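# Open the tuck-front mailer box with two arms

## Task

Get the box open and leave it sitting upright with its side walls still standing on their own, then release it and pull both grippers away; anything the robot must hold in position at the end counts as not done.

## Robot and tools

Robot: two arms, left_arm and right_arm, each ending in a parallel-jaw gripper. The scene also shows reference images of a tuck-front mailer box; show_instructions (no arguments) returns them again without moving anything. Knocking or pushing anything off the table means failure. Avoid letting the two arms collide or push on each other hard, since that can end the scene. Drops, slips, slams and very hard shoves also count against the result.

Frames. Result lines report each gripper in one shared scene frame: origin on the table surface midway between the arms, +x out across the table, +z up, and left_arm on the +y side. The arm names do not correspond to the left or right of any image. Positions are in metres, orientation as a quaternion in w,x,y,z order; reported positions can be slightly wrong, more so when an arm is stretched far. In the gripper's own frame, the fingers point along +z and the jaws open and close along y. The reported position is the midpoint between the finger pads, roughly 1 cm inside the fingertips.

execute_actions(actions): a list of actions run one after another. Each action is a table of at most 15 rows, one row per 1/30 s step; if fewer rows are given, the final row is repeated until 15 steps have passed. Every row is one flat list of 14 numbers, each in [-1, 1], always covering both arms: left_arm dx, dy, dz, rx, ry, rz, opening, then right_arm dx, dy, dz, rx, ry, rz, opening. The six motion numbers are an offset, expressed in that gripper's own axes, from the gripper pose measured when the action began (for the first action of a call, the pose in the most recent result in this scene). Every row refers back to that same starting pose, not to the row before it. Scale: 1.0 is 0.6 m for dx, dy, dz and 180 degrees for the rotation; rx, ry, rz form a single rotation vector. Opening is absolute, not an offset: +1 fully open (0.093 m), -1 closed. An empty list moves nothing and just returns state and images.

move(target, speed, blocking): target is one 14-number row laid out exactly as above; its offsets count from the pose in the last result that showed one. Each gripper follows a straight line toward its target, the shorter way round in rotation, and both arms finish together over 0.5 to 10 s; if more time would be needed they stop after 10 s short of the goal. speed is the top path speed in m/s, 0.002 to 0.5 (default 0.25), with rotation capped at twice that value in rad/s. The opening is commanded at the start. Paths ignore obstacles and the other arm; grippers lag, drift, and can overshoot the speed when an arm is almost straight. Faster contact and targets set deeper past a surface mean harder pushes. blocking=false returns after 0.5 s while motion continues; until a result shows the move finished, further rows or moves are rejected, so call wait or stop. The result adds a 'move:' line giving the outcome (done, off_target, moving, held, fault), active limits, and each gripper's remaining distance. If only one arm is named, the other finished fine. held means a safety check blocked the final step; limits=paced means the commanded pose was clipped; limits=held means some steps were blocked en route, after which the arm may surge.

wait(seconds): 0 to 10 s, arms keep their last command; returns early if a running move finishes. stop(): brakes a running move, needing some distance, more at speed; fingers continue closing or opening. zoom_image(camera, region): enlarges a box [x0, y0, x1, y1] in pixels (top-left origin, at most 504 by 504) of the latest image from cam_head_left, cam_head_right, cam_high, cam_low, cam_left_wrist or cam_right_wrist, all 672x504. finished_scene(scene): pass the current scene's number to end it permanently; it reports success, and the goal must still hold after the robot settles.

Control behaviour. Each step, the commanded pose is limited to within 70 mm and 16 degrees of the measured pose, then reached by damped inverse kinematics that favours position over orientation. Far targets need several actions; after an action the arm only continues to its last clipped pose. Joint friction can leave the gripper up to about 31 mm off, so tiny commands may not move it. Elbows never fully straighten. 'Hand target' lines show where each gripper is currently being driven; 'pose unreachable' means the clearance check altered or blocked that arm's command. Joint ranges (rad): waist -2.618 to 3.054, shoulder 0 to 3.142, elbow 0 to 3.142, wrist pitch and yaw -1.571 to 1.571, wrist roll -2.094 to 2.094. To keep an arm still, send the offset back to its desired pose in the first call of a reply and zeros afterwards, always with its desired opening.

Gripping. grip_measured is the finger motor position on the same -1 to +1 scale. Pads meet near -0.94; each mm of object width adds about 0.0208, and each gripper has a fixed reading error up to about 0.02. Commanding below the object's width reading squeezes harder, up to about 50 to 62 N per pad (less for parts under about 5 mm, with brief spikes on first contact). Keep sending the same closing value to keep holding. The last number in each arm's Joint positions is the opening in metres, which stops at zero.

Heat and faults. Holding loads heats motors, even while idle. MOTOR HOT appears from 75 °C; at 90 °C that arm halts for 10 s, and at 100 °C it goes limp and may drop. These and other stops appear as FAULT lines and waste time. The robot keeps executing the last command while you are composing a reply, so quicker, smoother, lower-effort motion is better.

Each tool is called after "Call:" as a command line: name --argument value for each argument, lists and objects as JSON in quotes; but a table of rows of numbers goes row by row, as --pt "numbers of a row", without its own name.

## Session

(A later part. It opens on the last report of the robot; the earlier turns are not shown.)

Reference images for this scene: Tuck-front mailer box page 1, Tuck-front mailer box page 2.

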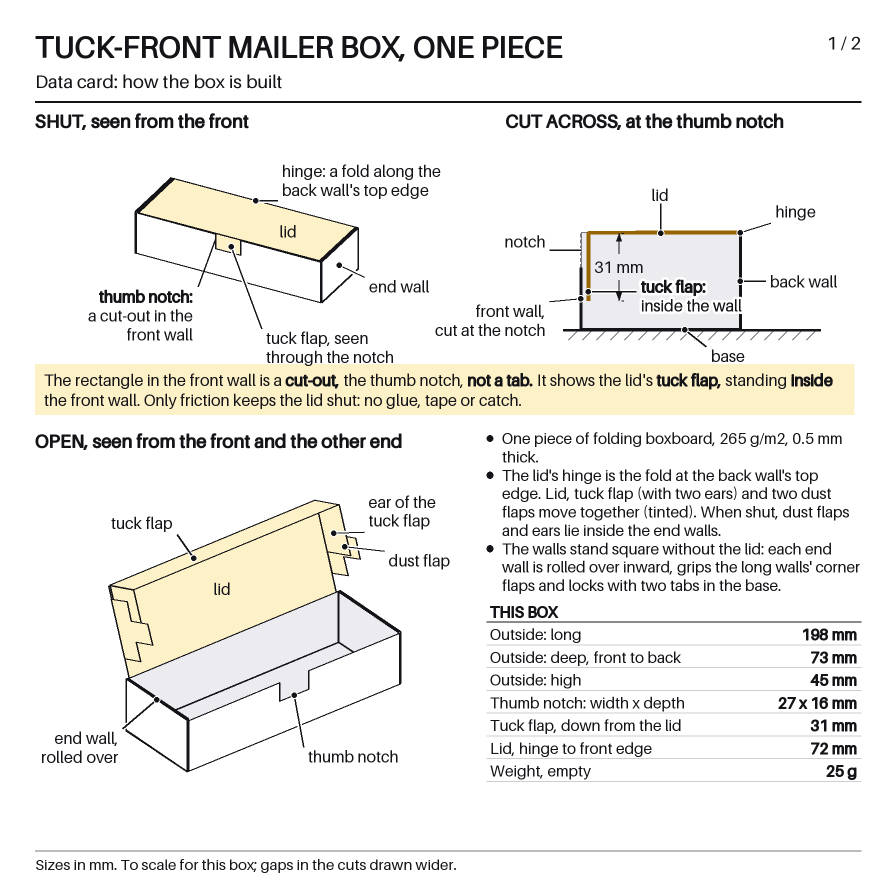

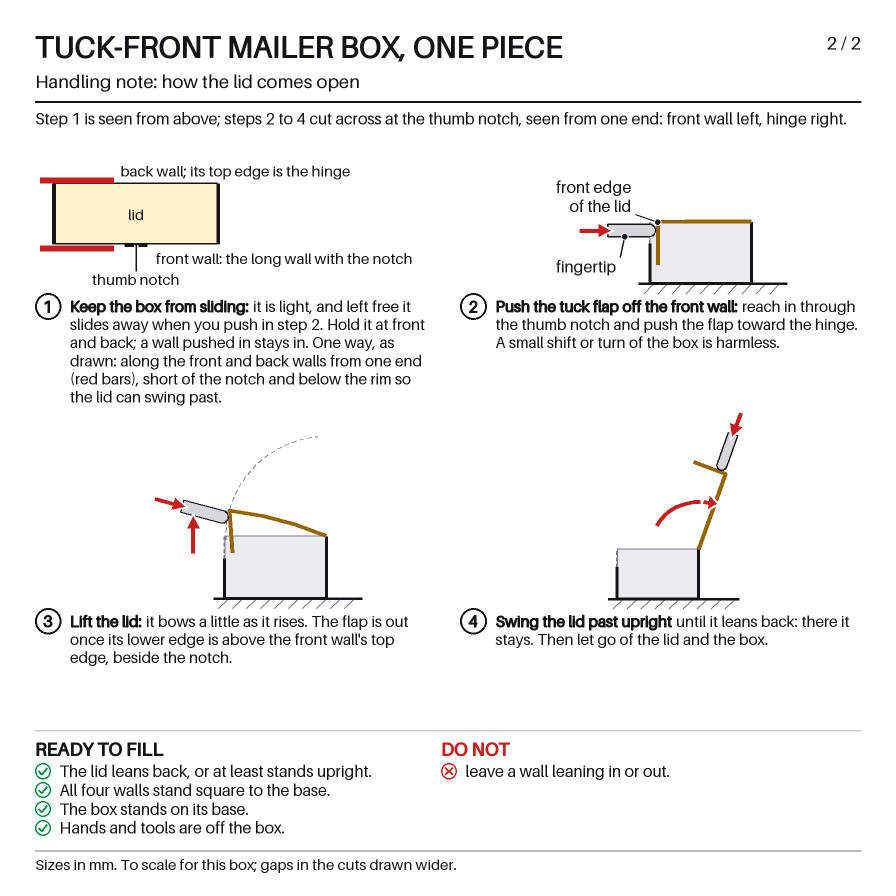

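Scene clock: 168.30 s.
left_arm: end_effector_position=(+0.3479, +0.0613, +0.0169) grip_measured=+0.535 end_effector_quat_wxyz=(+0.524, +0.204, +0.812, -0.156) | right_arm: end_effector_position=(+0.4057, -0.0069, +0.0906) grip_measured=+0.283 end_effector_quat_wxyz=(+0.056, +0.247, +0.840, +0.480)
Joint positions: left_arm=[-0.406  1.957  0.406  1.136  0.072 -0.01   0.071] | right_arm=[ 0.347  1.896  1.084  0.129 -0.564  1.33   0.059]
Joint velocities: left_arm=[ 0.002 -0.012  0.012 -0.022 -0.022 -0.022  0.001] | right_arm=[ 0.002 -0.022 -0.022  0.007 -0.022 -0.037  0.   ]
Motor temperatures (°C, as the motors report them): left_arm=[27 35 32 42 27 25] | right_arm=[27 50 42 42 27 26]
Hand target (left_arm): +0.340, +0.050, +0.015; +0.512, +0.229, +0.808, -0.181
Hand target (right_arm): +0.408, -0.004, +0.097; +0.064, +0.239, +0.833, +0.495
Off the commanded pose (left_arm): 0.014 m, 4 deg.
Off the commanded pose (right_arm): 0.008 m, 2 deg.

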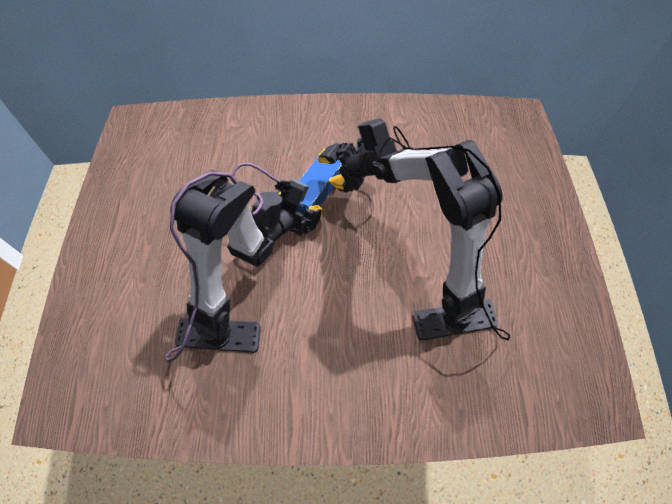

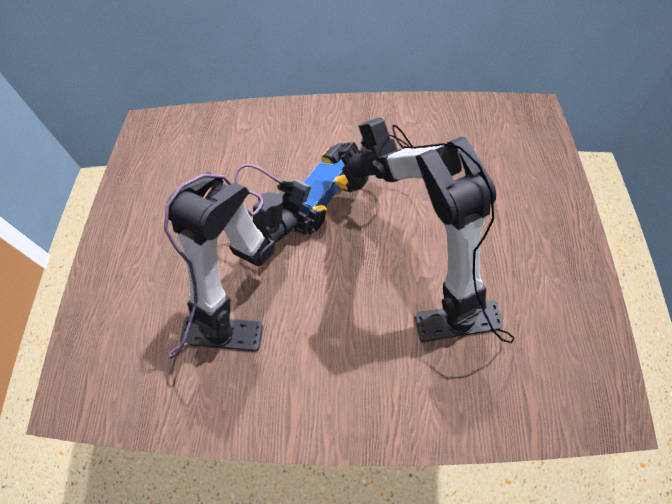

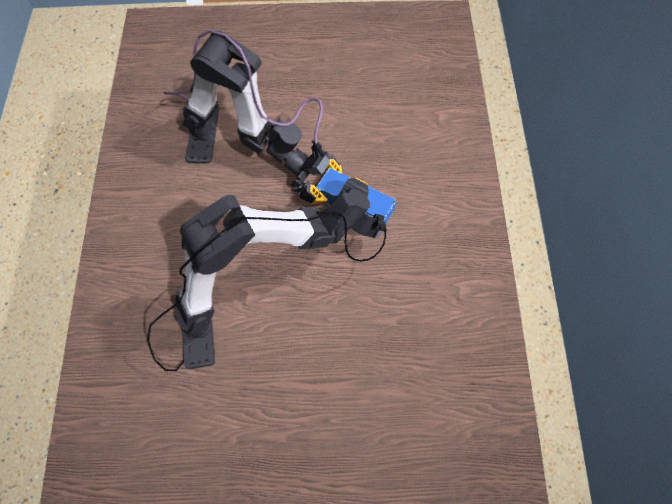

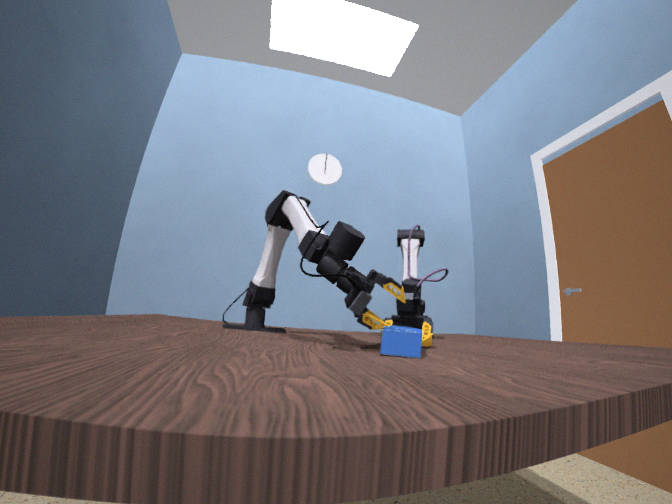

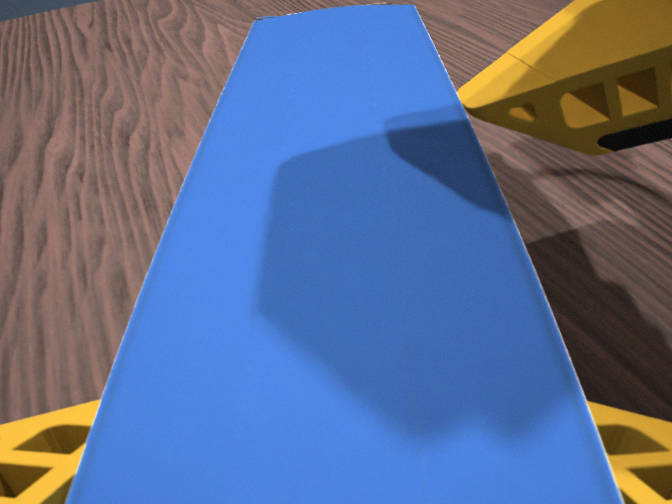

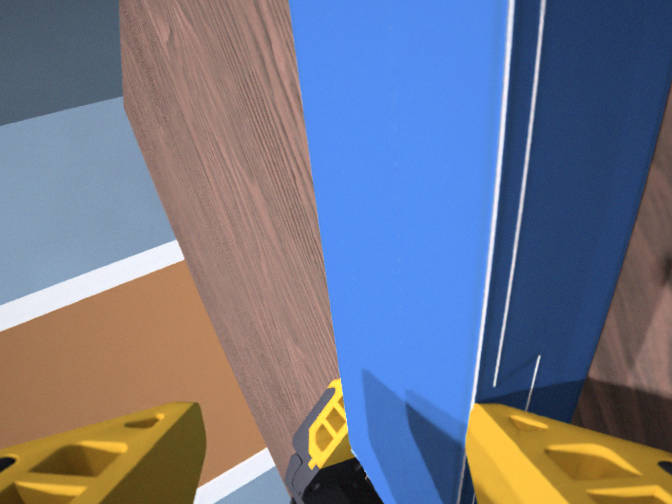

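Call:
execute_actions --actions '[[[0,0.02,0,-0.022,0,-0.003,0.53,0,0.003,0,-0.003,0,0,0.28]],[[0,0,0,0,0,0,0.53,0,0.003,0,-0.003,0,0,0.9]],[[0,0,0,0,0,0,0.53,0,0.003,0,-0.003,0,0,0.9]],[[0,-0.02,0,0.022,0,0.003,0.53,0,0.003,0,-0.003,0,0,0.9]],[[0,-0.02,0,0.022,0,0.003,0.53,0,0.003,0,-0.003,0,0,0.9]],[[0,-0.02,0,0.022,0,0.003,0.53,0,0.003,0,-0.003,0,0,0.9]]]'

Scene clock: 175.53 s.
left_arm: end_effector_position=(+0.3451, +0.0564, +0.0173) grip_measured=+0.535 end_effector_quat_wxyz=(+0.521, +0.214, +0.809, -0.169) | right_arm: end_effector_position=(+0.4050, -0.0075, +0.0893) grip_measured=+0.898 end_effector_quat_wxyz=(+0.054, +0.249, +0.841, +0.477)
Joint positions: left_arm=[-0.406  1.957  0.406  1.137  0.106 -0.009  0.071] | right_arm=[ 0.347  1.896  1.084  0.122 -0.563  1.33   0.088]
Joint velocities: left_arm=[ 0.007 -0.017  0.017  0.051 -0.037  0.066 -0.001] | right_arm=[ 0.002 -0.012 -0.017  0.007  0.051 -0.037 -0.001]
Motor temperatures (°C, as the motors report them): left_arm=[27 35 32 42 27 25] | right_arm=[27 51 42 42 27 26]
Hand target (left_arm): +0.339, +0.047, +0.018; +0.515, +0.233, +0.803, -0.191
Hand target (right_arm): +0.406, -0.006, +0.092; +0.057, +0.247, +0.838, +0.483
Off the commanded pose (left_arm): 0.011 m, 4 deg.
Off the commanded pose (right_arm): 0.003 m, 1 deg.

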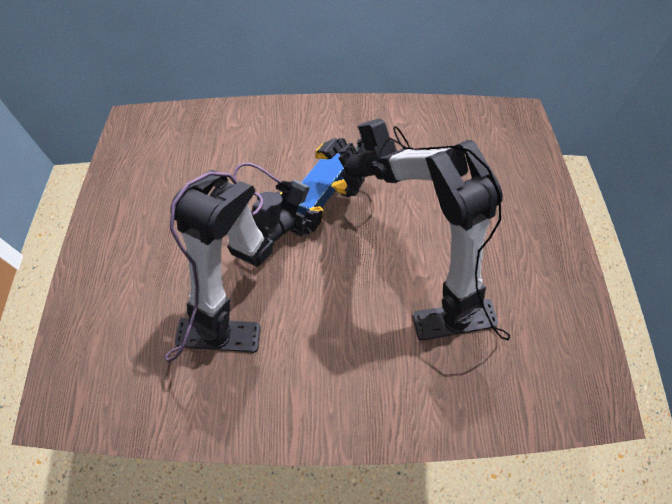

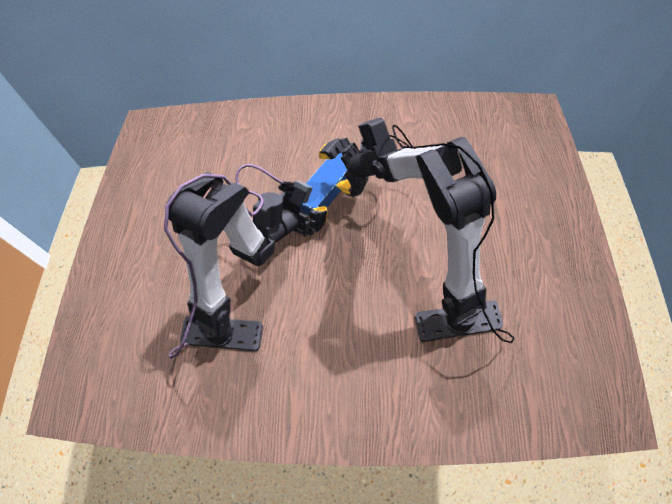

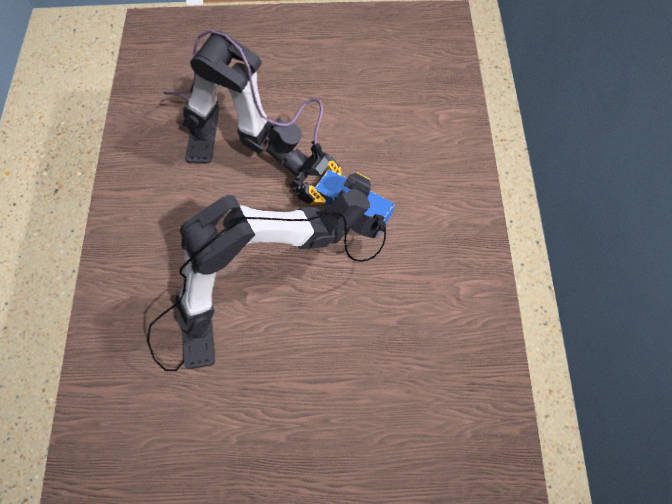

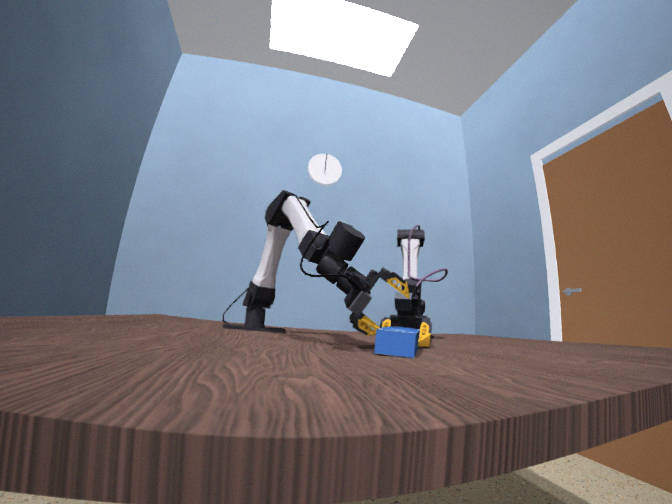

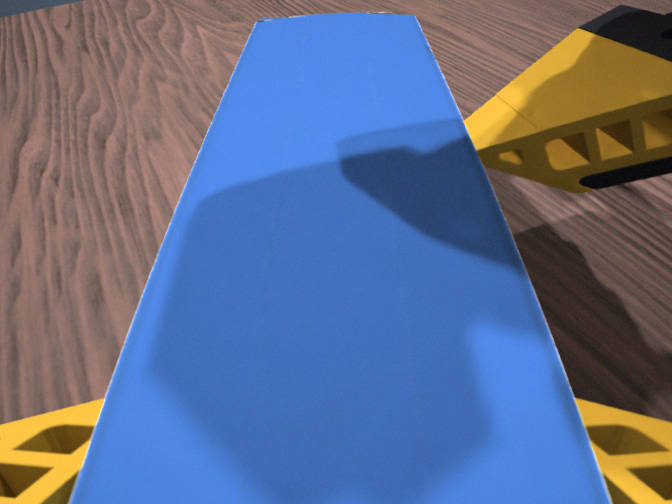

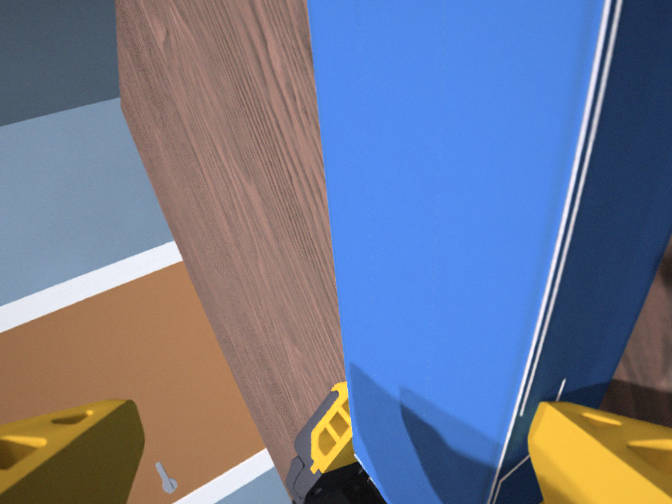

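Dropped partly, but contact is lower now.

Call:
execute_actions --actions '[[[0.004,-0.022,0,0.024,0.004,0.003,0.53,0,0.012,0,-0.012,0,-0.004,0.82]],[[0.004,-0.022,0,0.024,0.004,0.003,0.53,0,0.012,0,-0.012,0,-0.004,0.74]],[[0.004,-0.022,0,0.024,0.004,0.003,0.53,0,0.012,0,-0.012,0,-0.004,0.66]],[[0.004,-0.022,0,0.024,0.004,0.003,0.53,0,0.012,0,-0.012,0,-0.004,0.58]],[[0.004,-0.022,0,0.024,0.004,0.003,0.53,0,0.012,0,-0.012,0,-0.004,0.5]],[[0.004,-0.022,0,0.024,0.004,0.003,0.53,0,0.012,0,-0.012,0,-0.004,0.42]],[[0.004,-0.022,0,0.024,0.004,0.003,0.53,0,0.012,0,-0.012,0,-0.004,0.34]],[[0.004,-0.022,0,0.024,0.004,0.003,0.53,0,0.012,0,-0.012,0,-0.004,0.26]]]'

Scene clock: 183.53 s.
left_arm: end_effector_position=(+0.3475, +0.0610, +0.0178) grip_measured=+0.535 end_effector_quat_wxyz=(+0.521, +0.210, +0.809, -0.173) | right_arm: end_effector_position=(+0.4040, -0.0080, +0.0880) grip_measured=+0.263 end_effector_quat_wxyz=(+0.047, +0.260, +0.839, +0.475)
Joint positions: left_arm=[-0.384  1.957  0.406  1.138  0.128 -0.011  0.071] | right_arm=[ 0.347  1.896  1.084  0.114 -0.563  1.352  0.058]
Joint velocities: left_arm=[-0.017 -0.007 -0.002  0.007  0.022 -0.007  0.   ] | right_arm=[-0.022 -0.002 -0.032  0.022  0.022  0.022 -0.   ]
Motor temperatures (°C, as the motors report them): left_arm=[27 35 32 42 27 25] | right_arm=[27 51 42 42 27 26]
Hand target (left_arm): +0.339, +0.050, +0.016; +0.509, +0.234, +0.804, -0.198
Hand target (right_arm): +0.407, -0.005, +0.094; +0.055, +0.252, +0.832, +0.491
Off the commanded pose (left_arm): 0.014 m, 4 deg.
Off the commanded pose (right_arm): 0.007 m, 2 deg.

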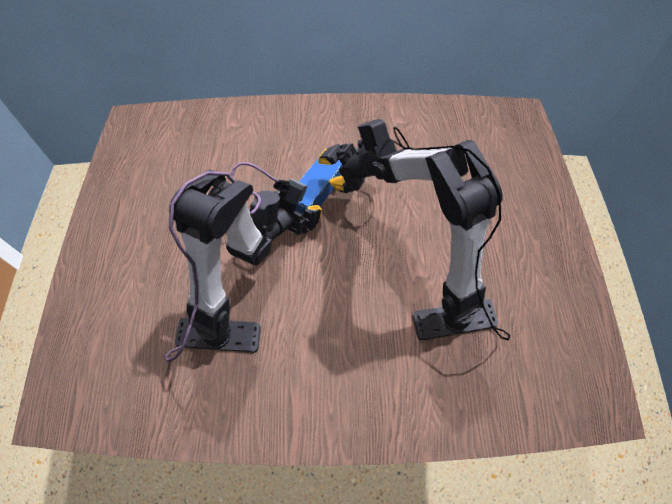

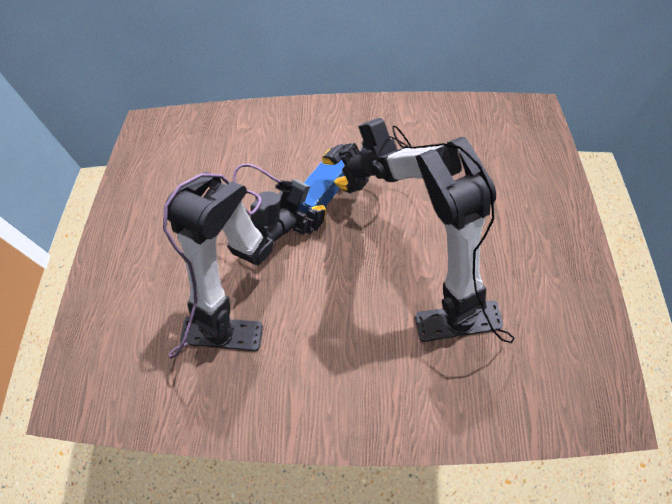

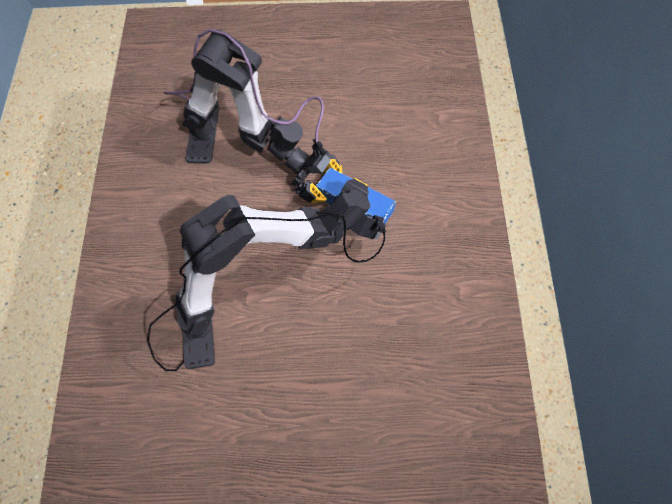

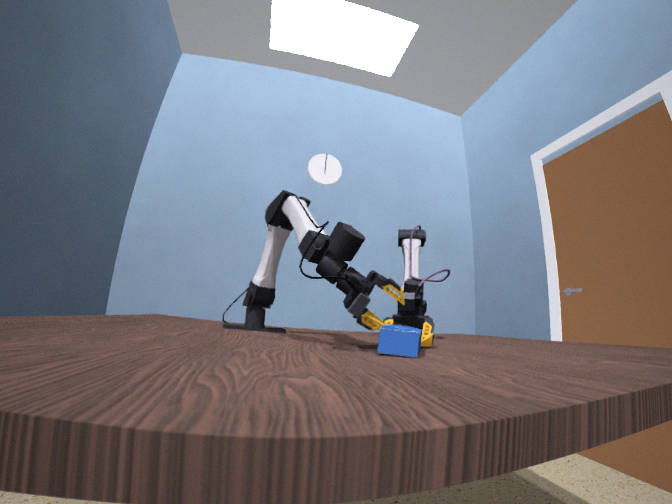

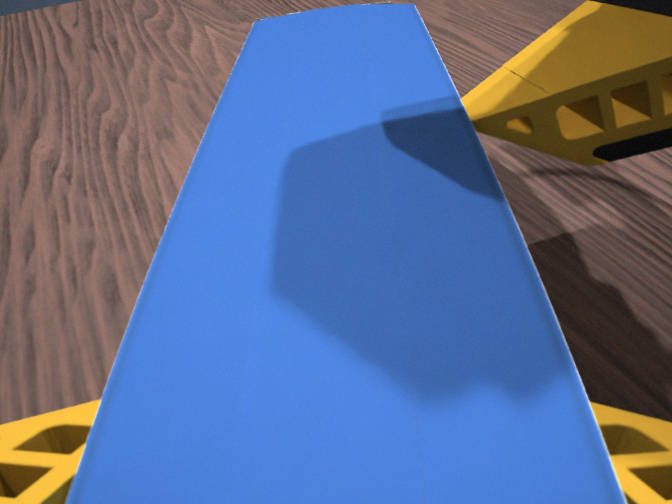

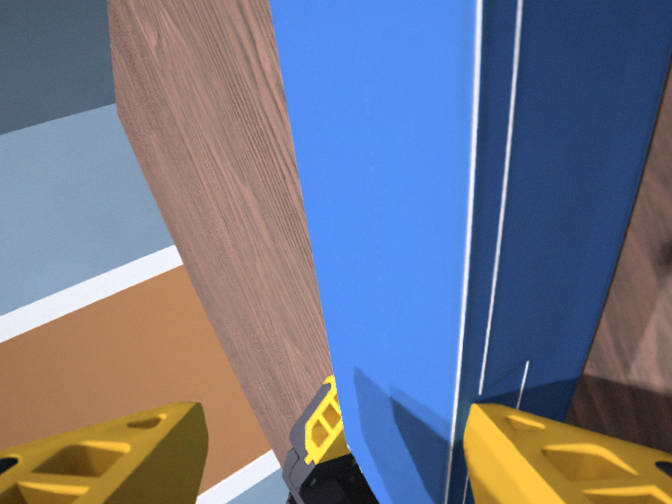

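Call:
execute_actions --actions '[[[0.008,-0.022,0,0.024,0.008,0.003,0.53,0,0.012,0,-0.012,0,-0.004,0.18]],[[0.008,-0.022,0,0.024,0.008,0.003,0.53,0,0.012,0,-0.012,0,-0.004,0.1]],[[0.008,-0.022,0,0.024,0.008,0.003,0.53,0,0.012,0,-0.012,0,-0.004,0.02]],[[0.008,-0.022,0,0.024,0.008,0.003,0.53,0,0.012,0,-0.012,0,-0.004,-0.06]],[[0.008,-0.022,0,0.024,0.008,0.003,0.53,0,0.012,0,-0.012,0,-0.004,-0.14]],[[0.008,-0.022,0,0.024,0.008,0.003,0.53,0,0.012,0,-0.012,0,-0.004,-0.22]]]'

Scene clock: 189.13 s.
left_arm: end_effector_position=(+0.3313, +0.0408, +0.0190) grip_measured=+0.535 end_effector_quat_wxyz=(+0.501, +0.264, +0.790, -0.235) | right_arm: end_effector_position=(+0.4148, -0.0013, +0.1056) grip_measured=-0.217 end_effector_quat_wxyz=(+0.071, +0.245, +0.823, +0.508)
Joint positions: left_arm=[-0.372  1.957  0.406  1.131  0.311  0.02   0.071] | right_arm=[ 0.347  1.896  1.084  0.214 -0.569  1.368  0.035]
Joint velocities: left_arm=[ 0.002  0.007  0.002  0.007 -0.022  0.022  0.001] | right_arm=[-0.012  0.002  0.012 -0.022 -0.022  0.022 -0.   ]
Motor temperatures (°C, as the motors report them): left_arm=[27 35 32 42 27 25] | right_arm=[27 52 41 42 27 26]
Hand target (left_arm): +0.328, +0.039, +0.015; +0.490, +0.270, +0.794, -0.239
Hand target (right_arm): +0.414, -0.001, +0.105; +0.069, +0.245, +0.821, +0.512
Off the commanded pose (left_arm): 0.005 m, 2 deg.
Off the commanded pose (right_arm): 0.001 m, 1 deg.

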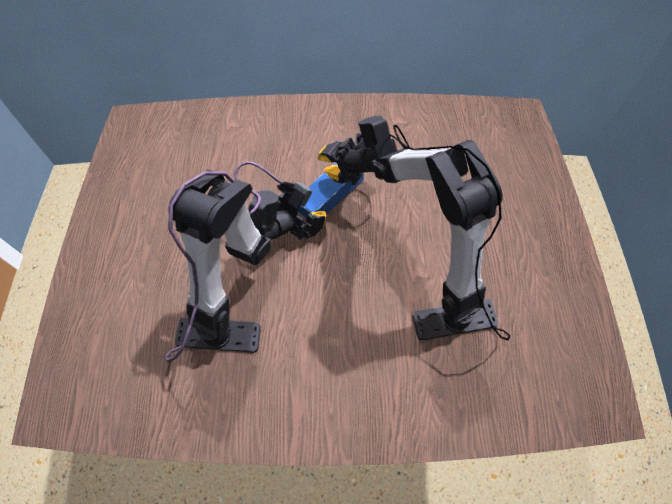

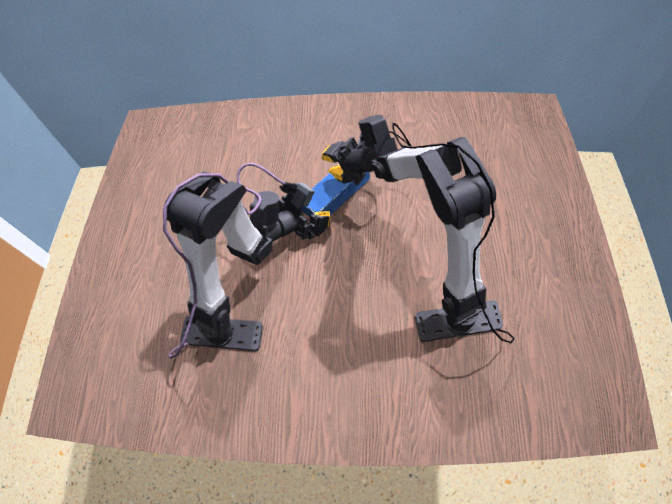

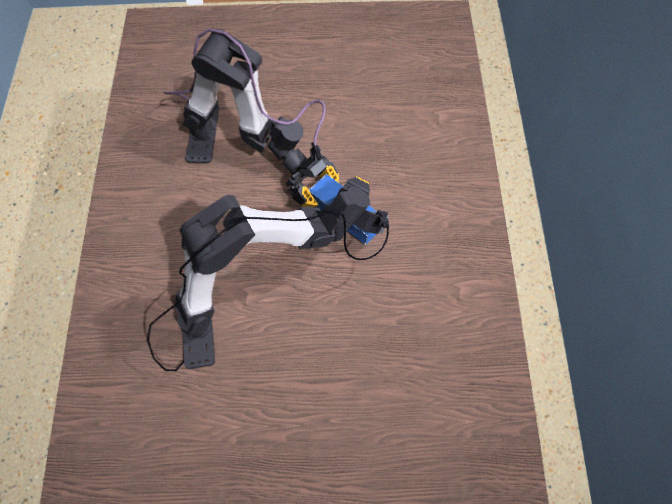

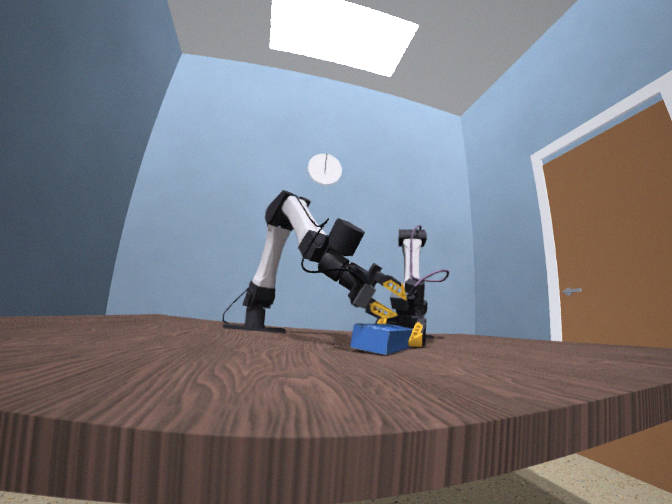

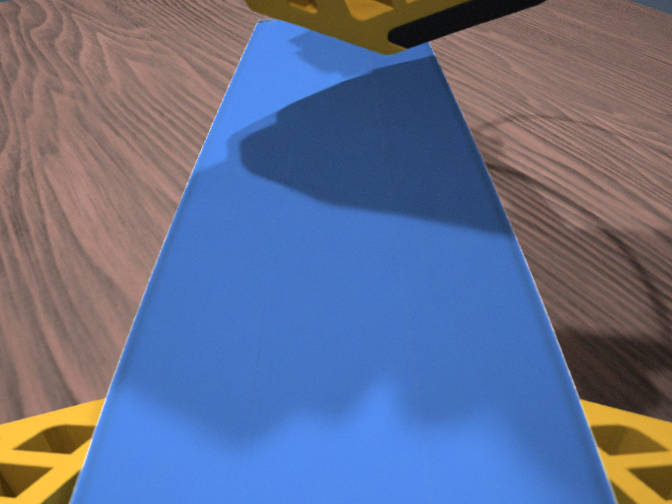

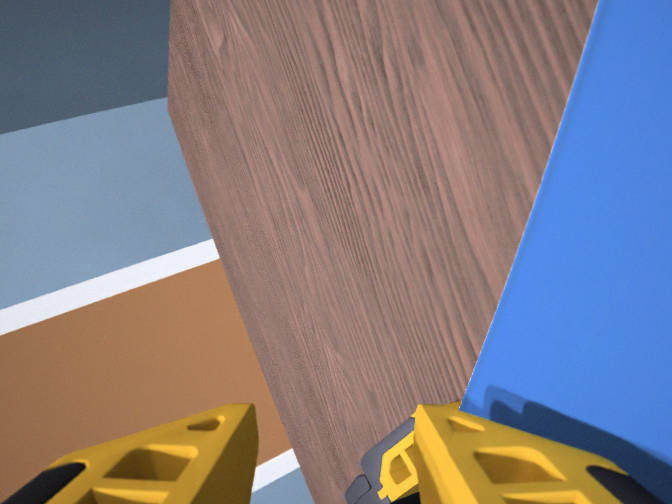

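Call:
execute_actions --actions '[[[0,0.026,0,-0.028,0,-0.004,0.53,0,0.003,0,-0.003,0,0,-0.22]],[[0,0.026,0,-0.028,0,-0.004,0.53,0,0.003,0,-0.003,0,0,-0.22]],[[0,0.026,0,-0.028,0,-0.004,0.53,0,0.003,0,-0.003,0,0,-0.22]],[[0,0.026,0,-0.028,0,-0.004,0.53,0,0.003,0,-0.003,0,0,-0.22]],[[0,0.026,0,-0.028,0,-0.004,0.53,0,0.003,0,-0.003,0,0,-0.22]],[[0,0.026,0,-0.028,0,-0.004,0.53,0,0.003,0,-0.003,0,0,-0.22]]]'

Call:
move --target '[0,0,0,0,0,0,0.56,0,-0.03,-0.005,-0.06,0,0,-0.22]' --speed 0.04

Scene clock: 197.33 s.
left_arm: end_effector_position=(+0.3676, +0.1051, +0.0180) grip_measured=+0.535 end_effector_quat_wxyz=(+0.546, +0.139, +0.824, -0.061) | right_arm: end_effector_position=(+0.4149, -0.0013, +0.1059) grip_measured=-0.217 end_effector_quat_wxyz=(+0.072, +0.244, +0.823, +0.508)
Joint positions: left_arm=[-0.372  1.957  0.406  1.139 -0.131 -0.001  0.071] | right_arm=[ 0.347  1.896  1.084  0.215 -0.569  1.369  0.035]
Joint velocities: left_arm=[ 0.017 -0.012 -0.012 -0.022 -0.066  0.022 -0.   ] | right_arm=[-0.012 -0.002  0.007  0.022 -0.022  0.066  0.001]
Motor temperatures (°C, as the motors report them): left_arm=[27 35 32 42 27 25] | right_arm=[27 52 41 42 27 26]
Hand target (left_arm): +0.369, +0.108, +0.018; +0.546, +0.132, +0.825, -0.057
Hand target (right_arm): +0.415, -0.001, +0.107; +0.073, +0.244, +0.820, +0.512
Off the commanded pose (left_arm): 0.004 m, 1 deg.
Off the commanded pose (right_arm): 0.002 m, 1 deg.

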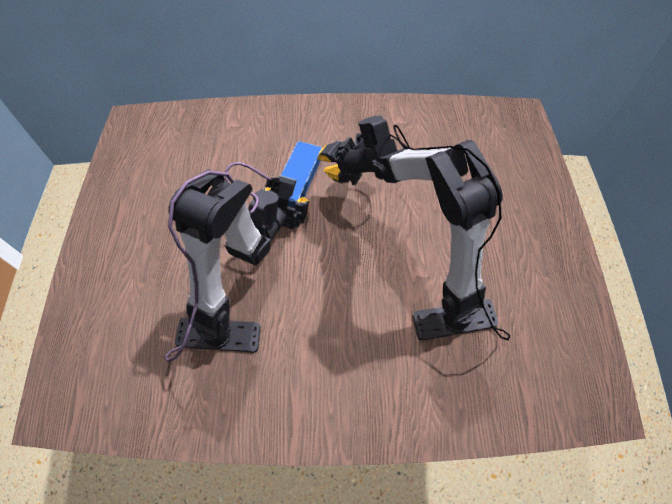

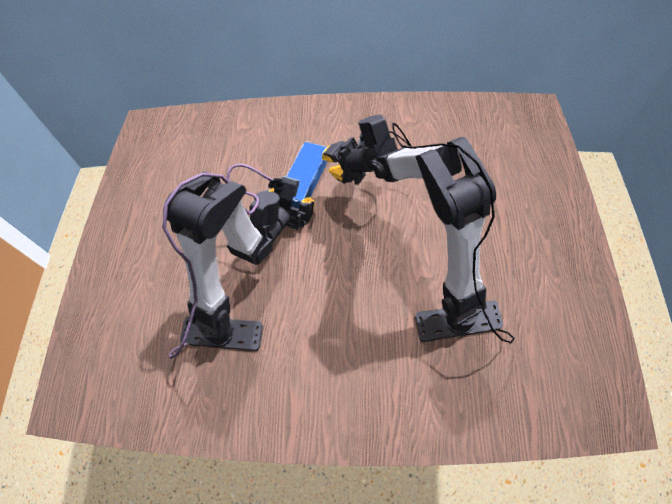

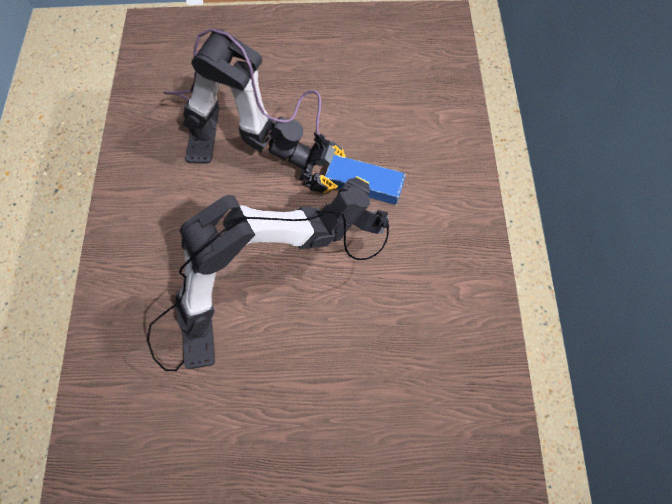

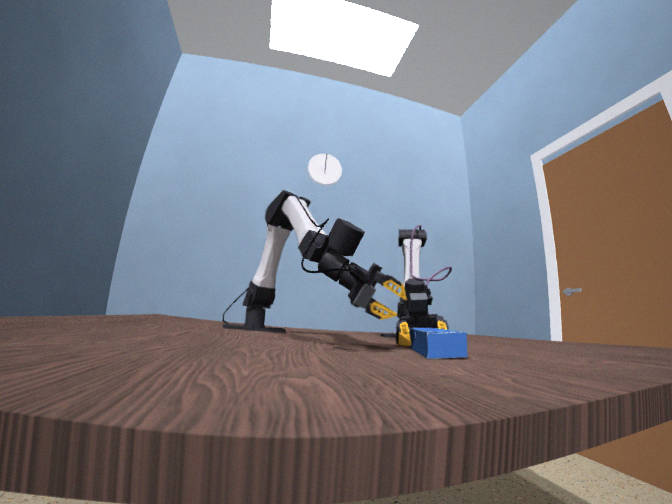

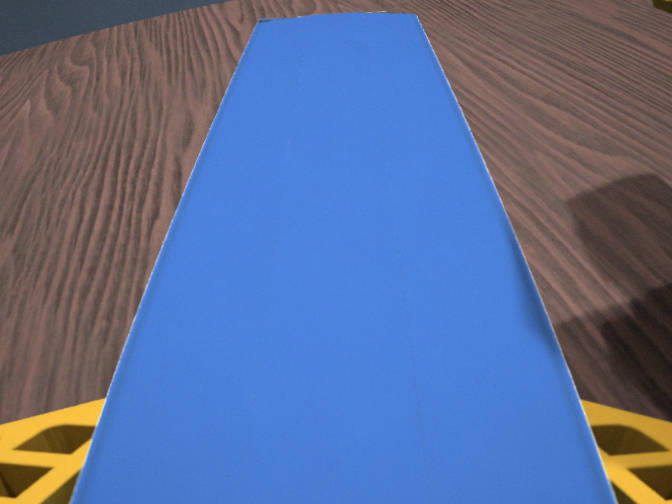

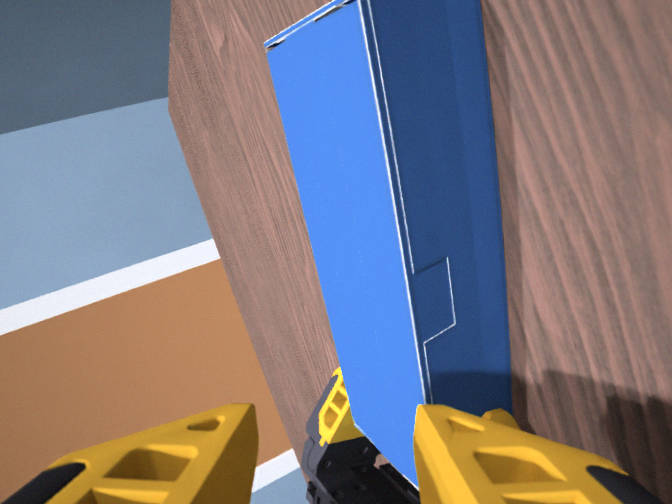

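Scene clock: 200.20 s.
left_arm: end_effector_position=(+0.3676, +0.1051, +0.0180) grip_measured=+0.559 end_effector_quat_wxyz=(+0.546, +0.139, +0.824, -0.061) | right_arm: end_effector_position=(+0.4095, -0.0052, +0.1017) grip_measured=-0.217 end_effector_quat_wxyz=(+0.099, +0.227, +0.771, +0.587)
Joint positions: left_arm=[-0.372  1.957  0.406  1.139 -0.131 -0.001  0.072] | right_arm=[ 0.332  1.94   0.89   0.685 -0.616  1.474  0.035]
Joint velocities: left_arm=[-0.007  0.007  0.012  0.022  0.081  0.022 -0.   ] | right_arm=[ 0.017  0.002  0.002 -0.037  0.022 -0.022  0.   ]
Motor temperatures (°C, as the motors report them): left_arm=[27 35 32 42 27 25] | right_arm=[27 52 41 42 27 26]
Hand target (left_arm): +0.368, +0.105, +0.018; +0.546, +0.139, +0.824, -0.061
Hand target (right_arm): +0.407, -0.010, +0.092; +0.093, +0.236, +0.771, +0.584
Off the commanded pose (left_arm): 0.000 m, 0 deg.
Off the commanded pose (right_arm): 0.011 m, 1 deg.
move: off_target (right_arm)

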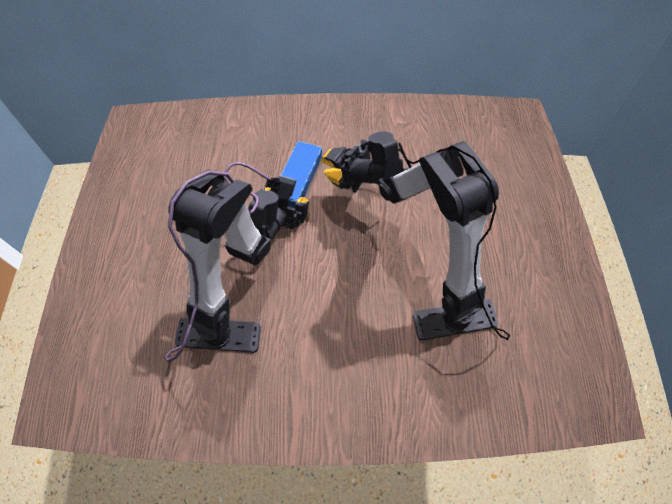

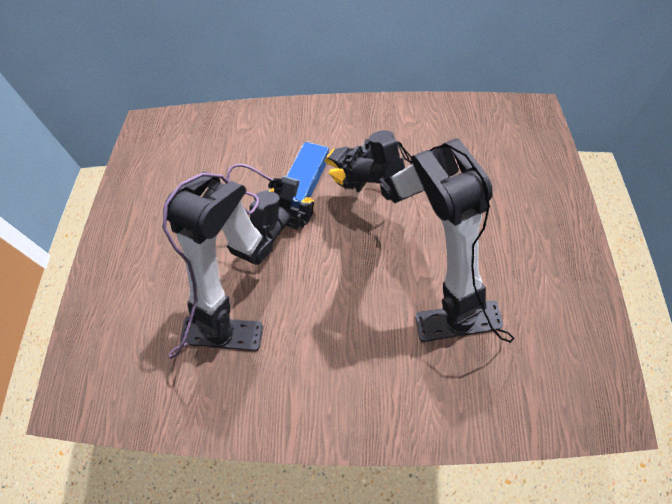

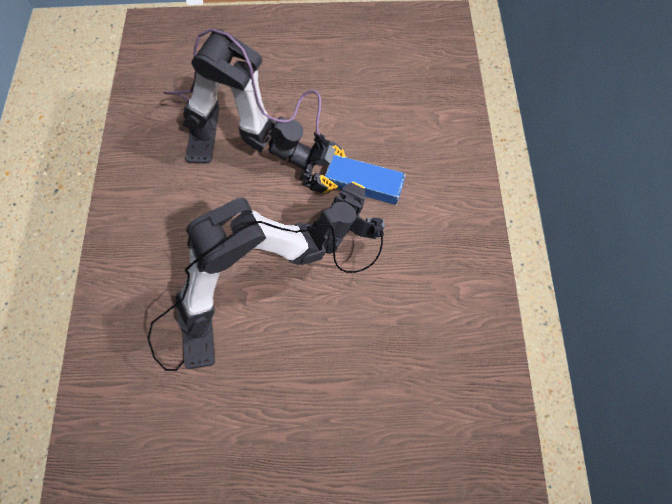

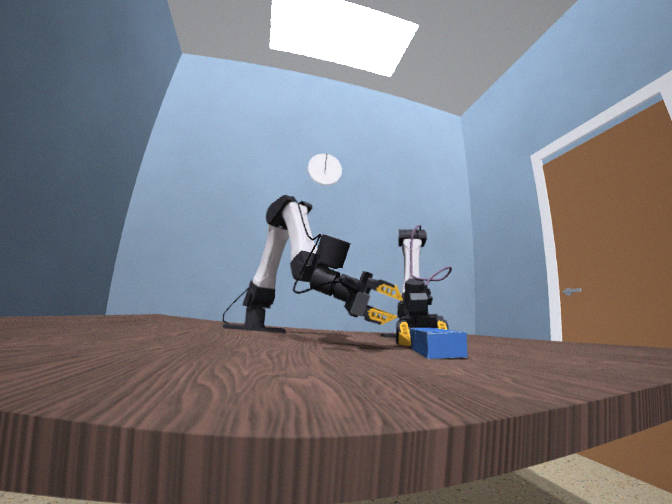

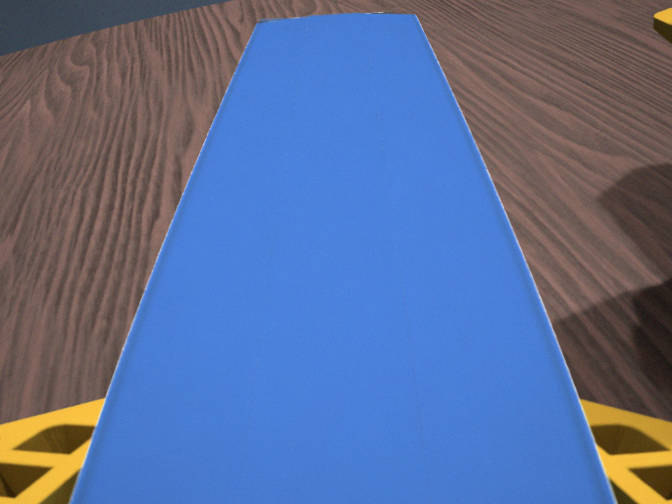

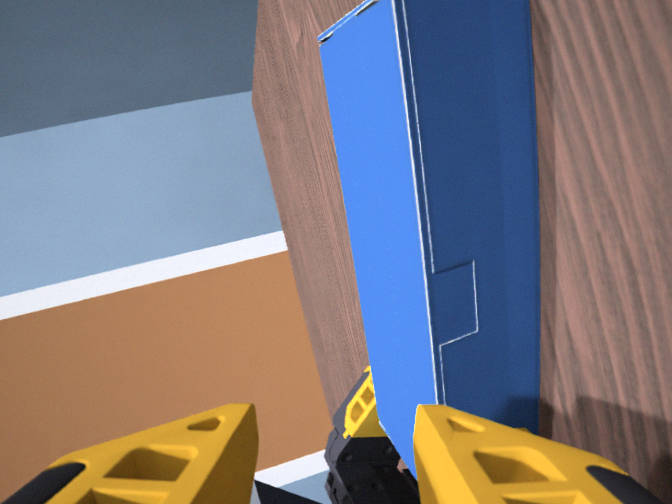

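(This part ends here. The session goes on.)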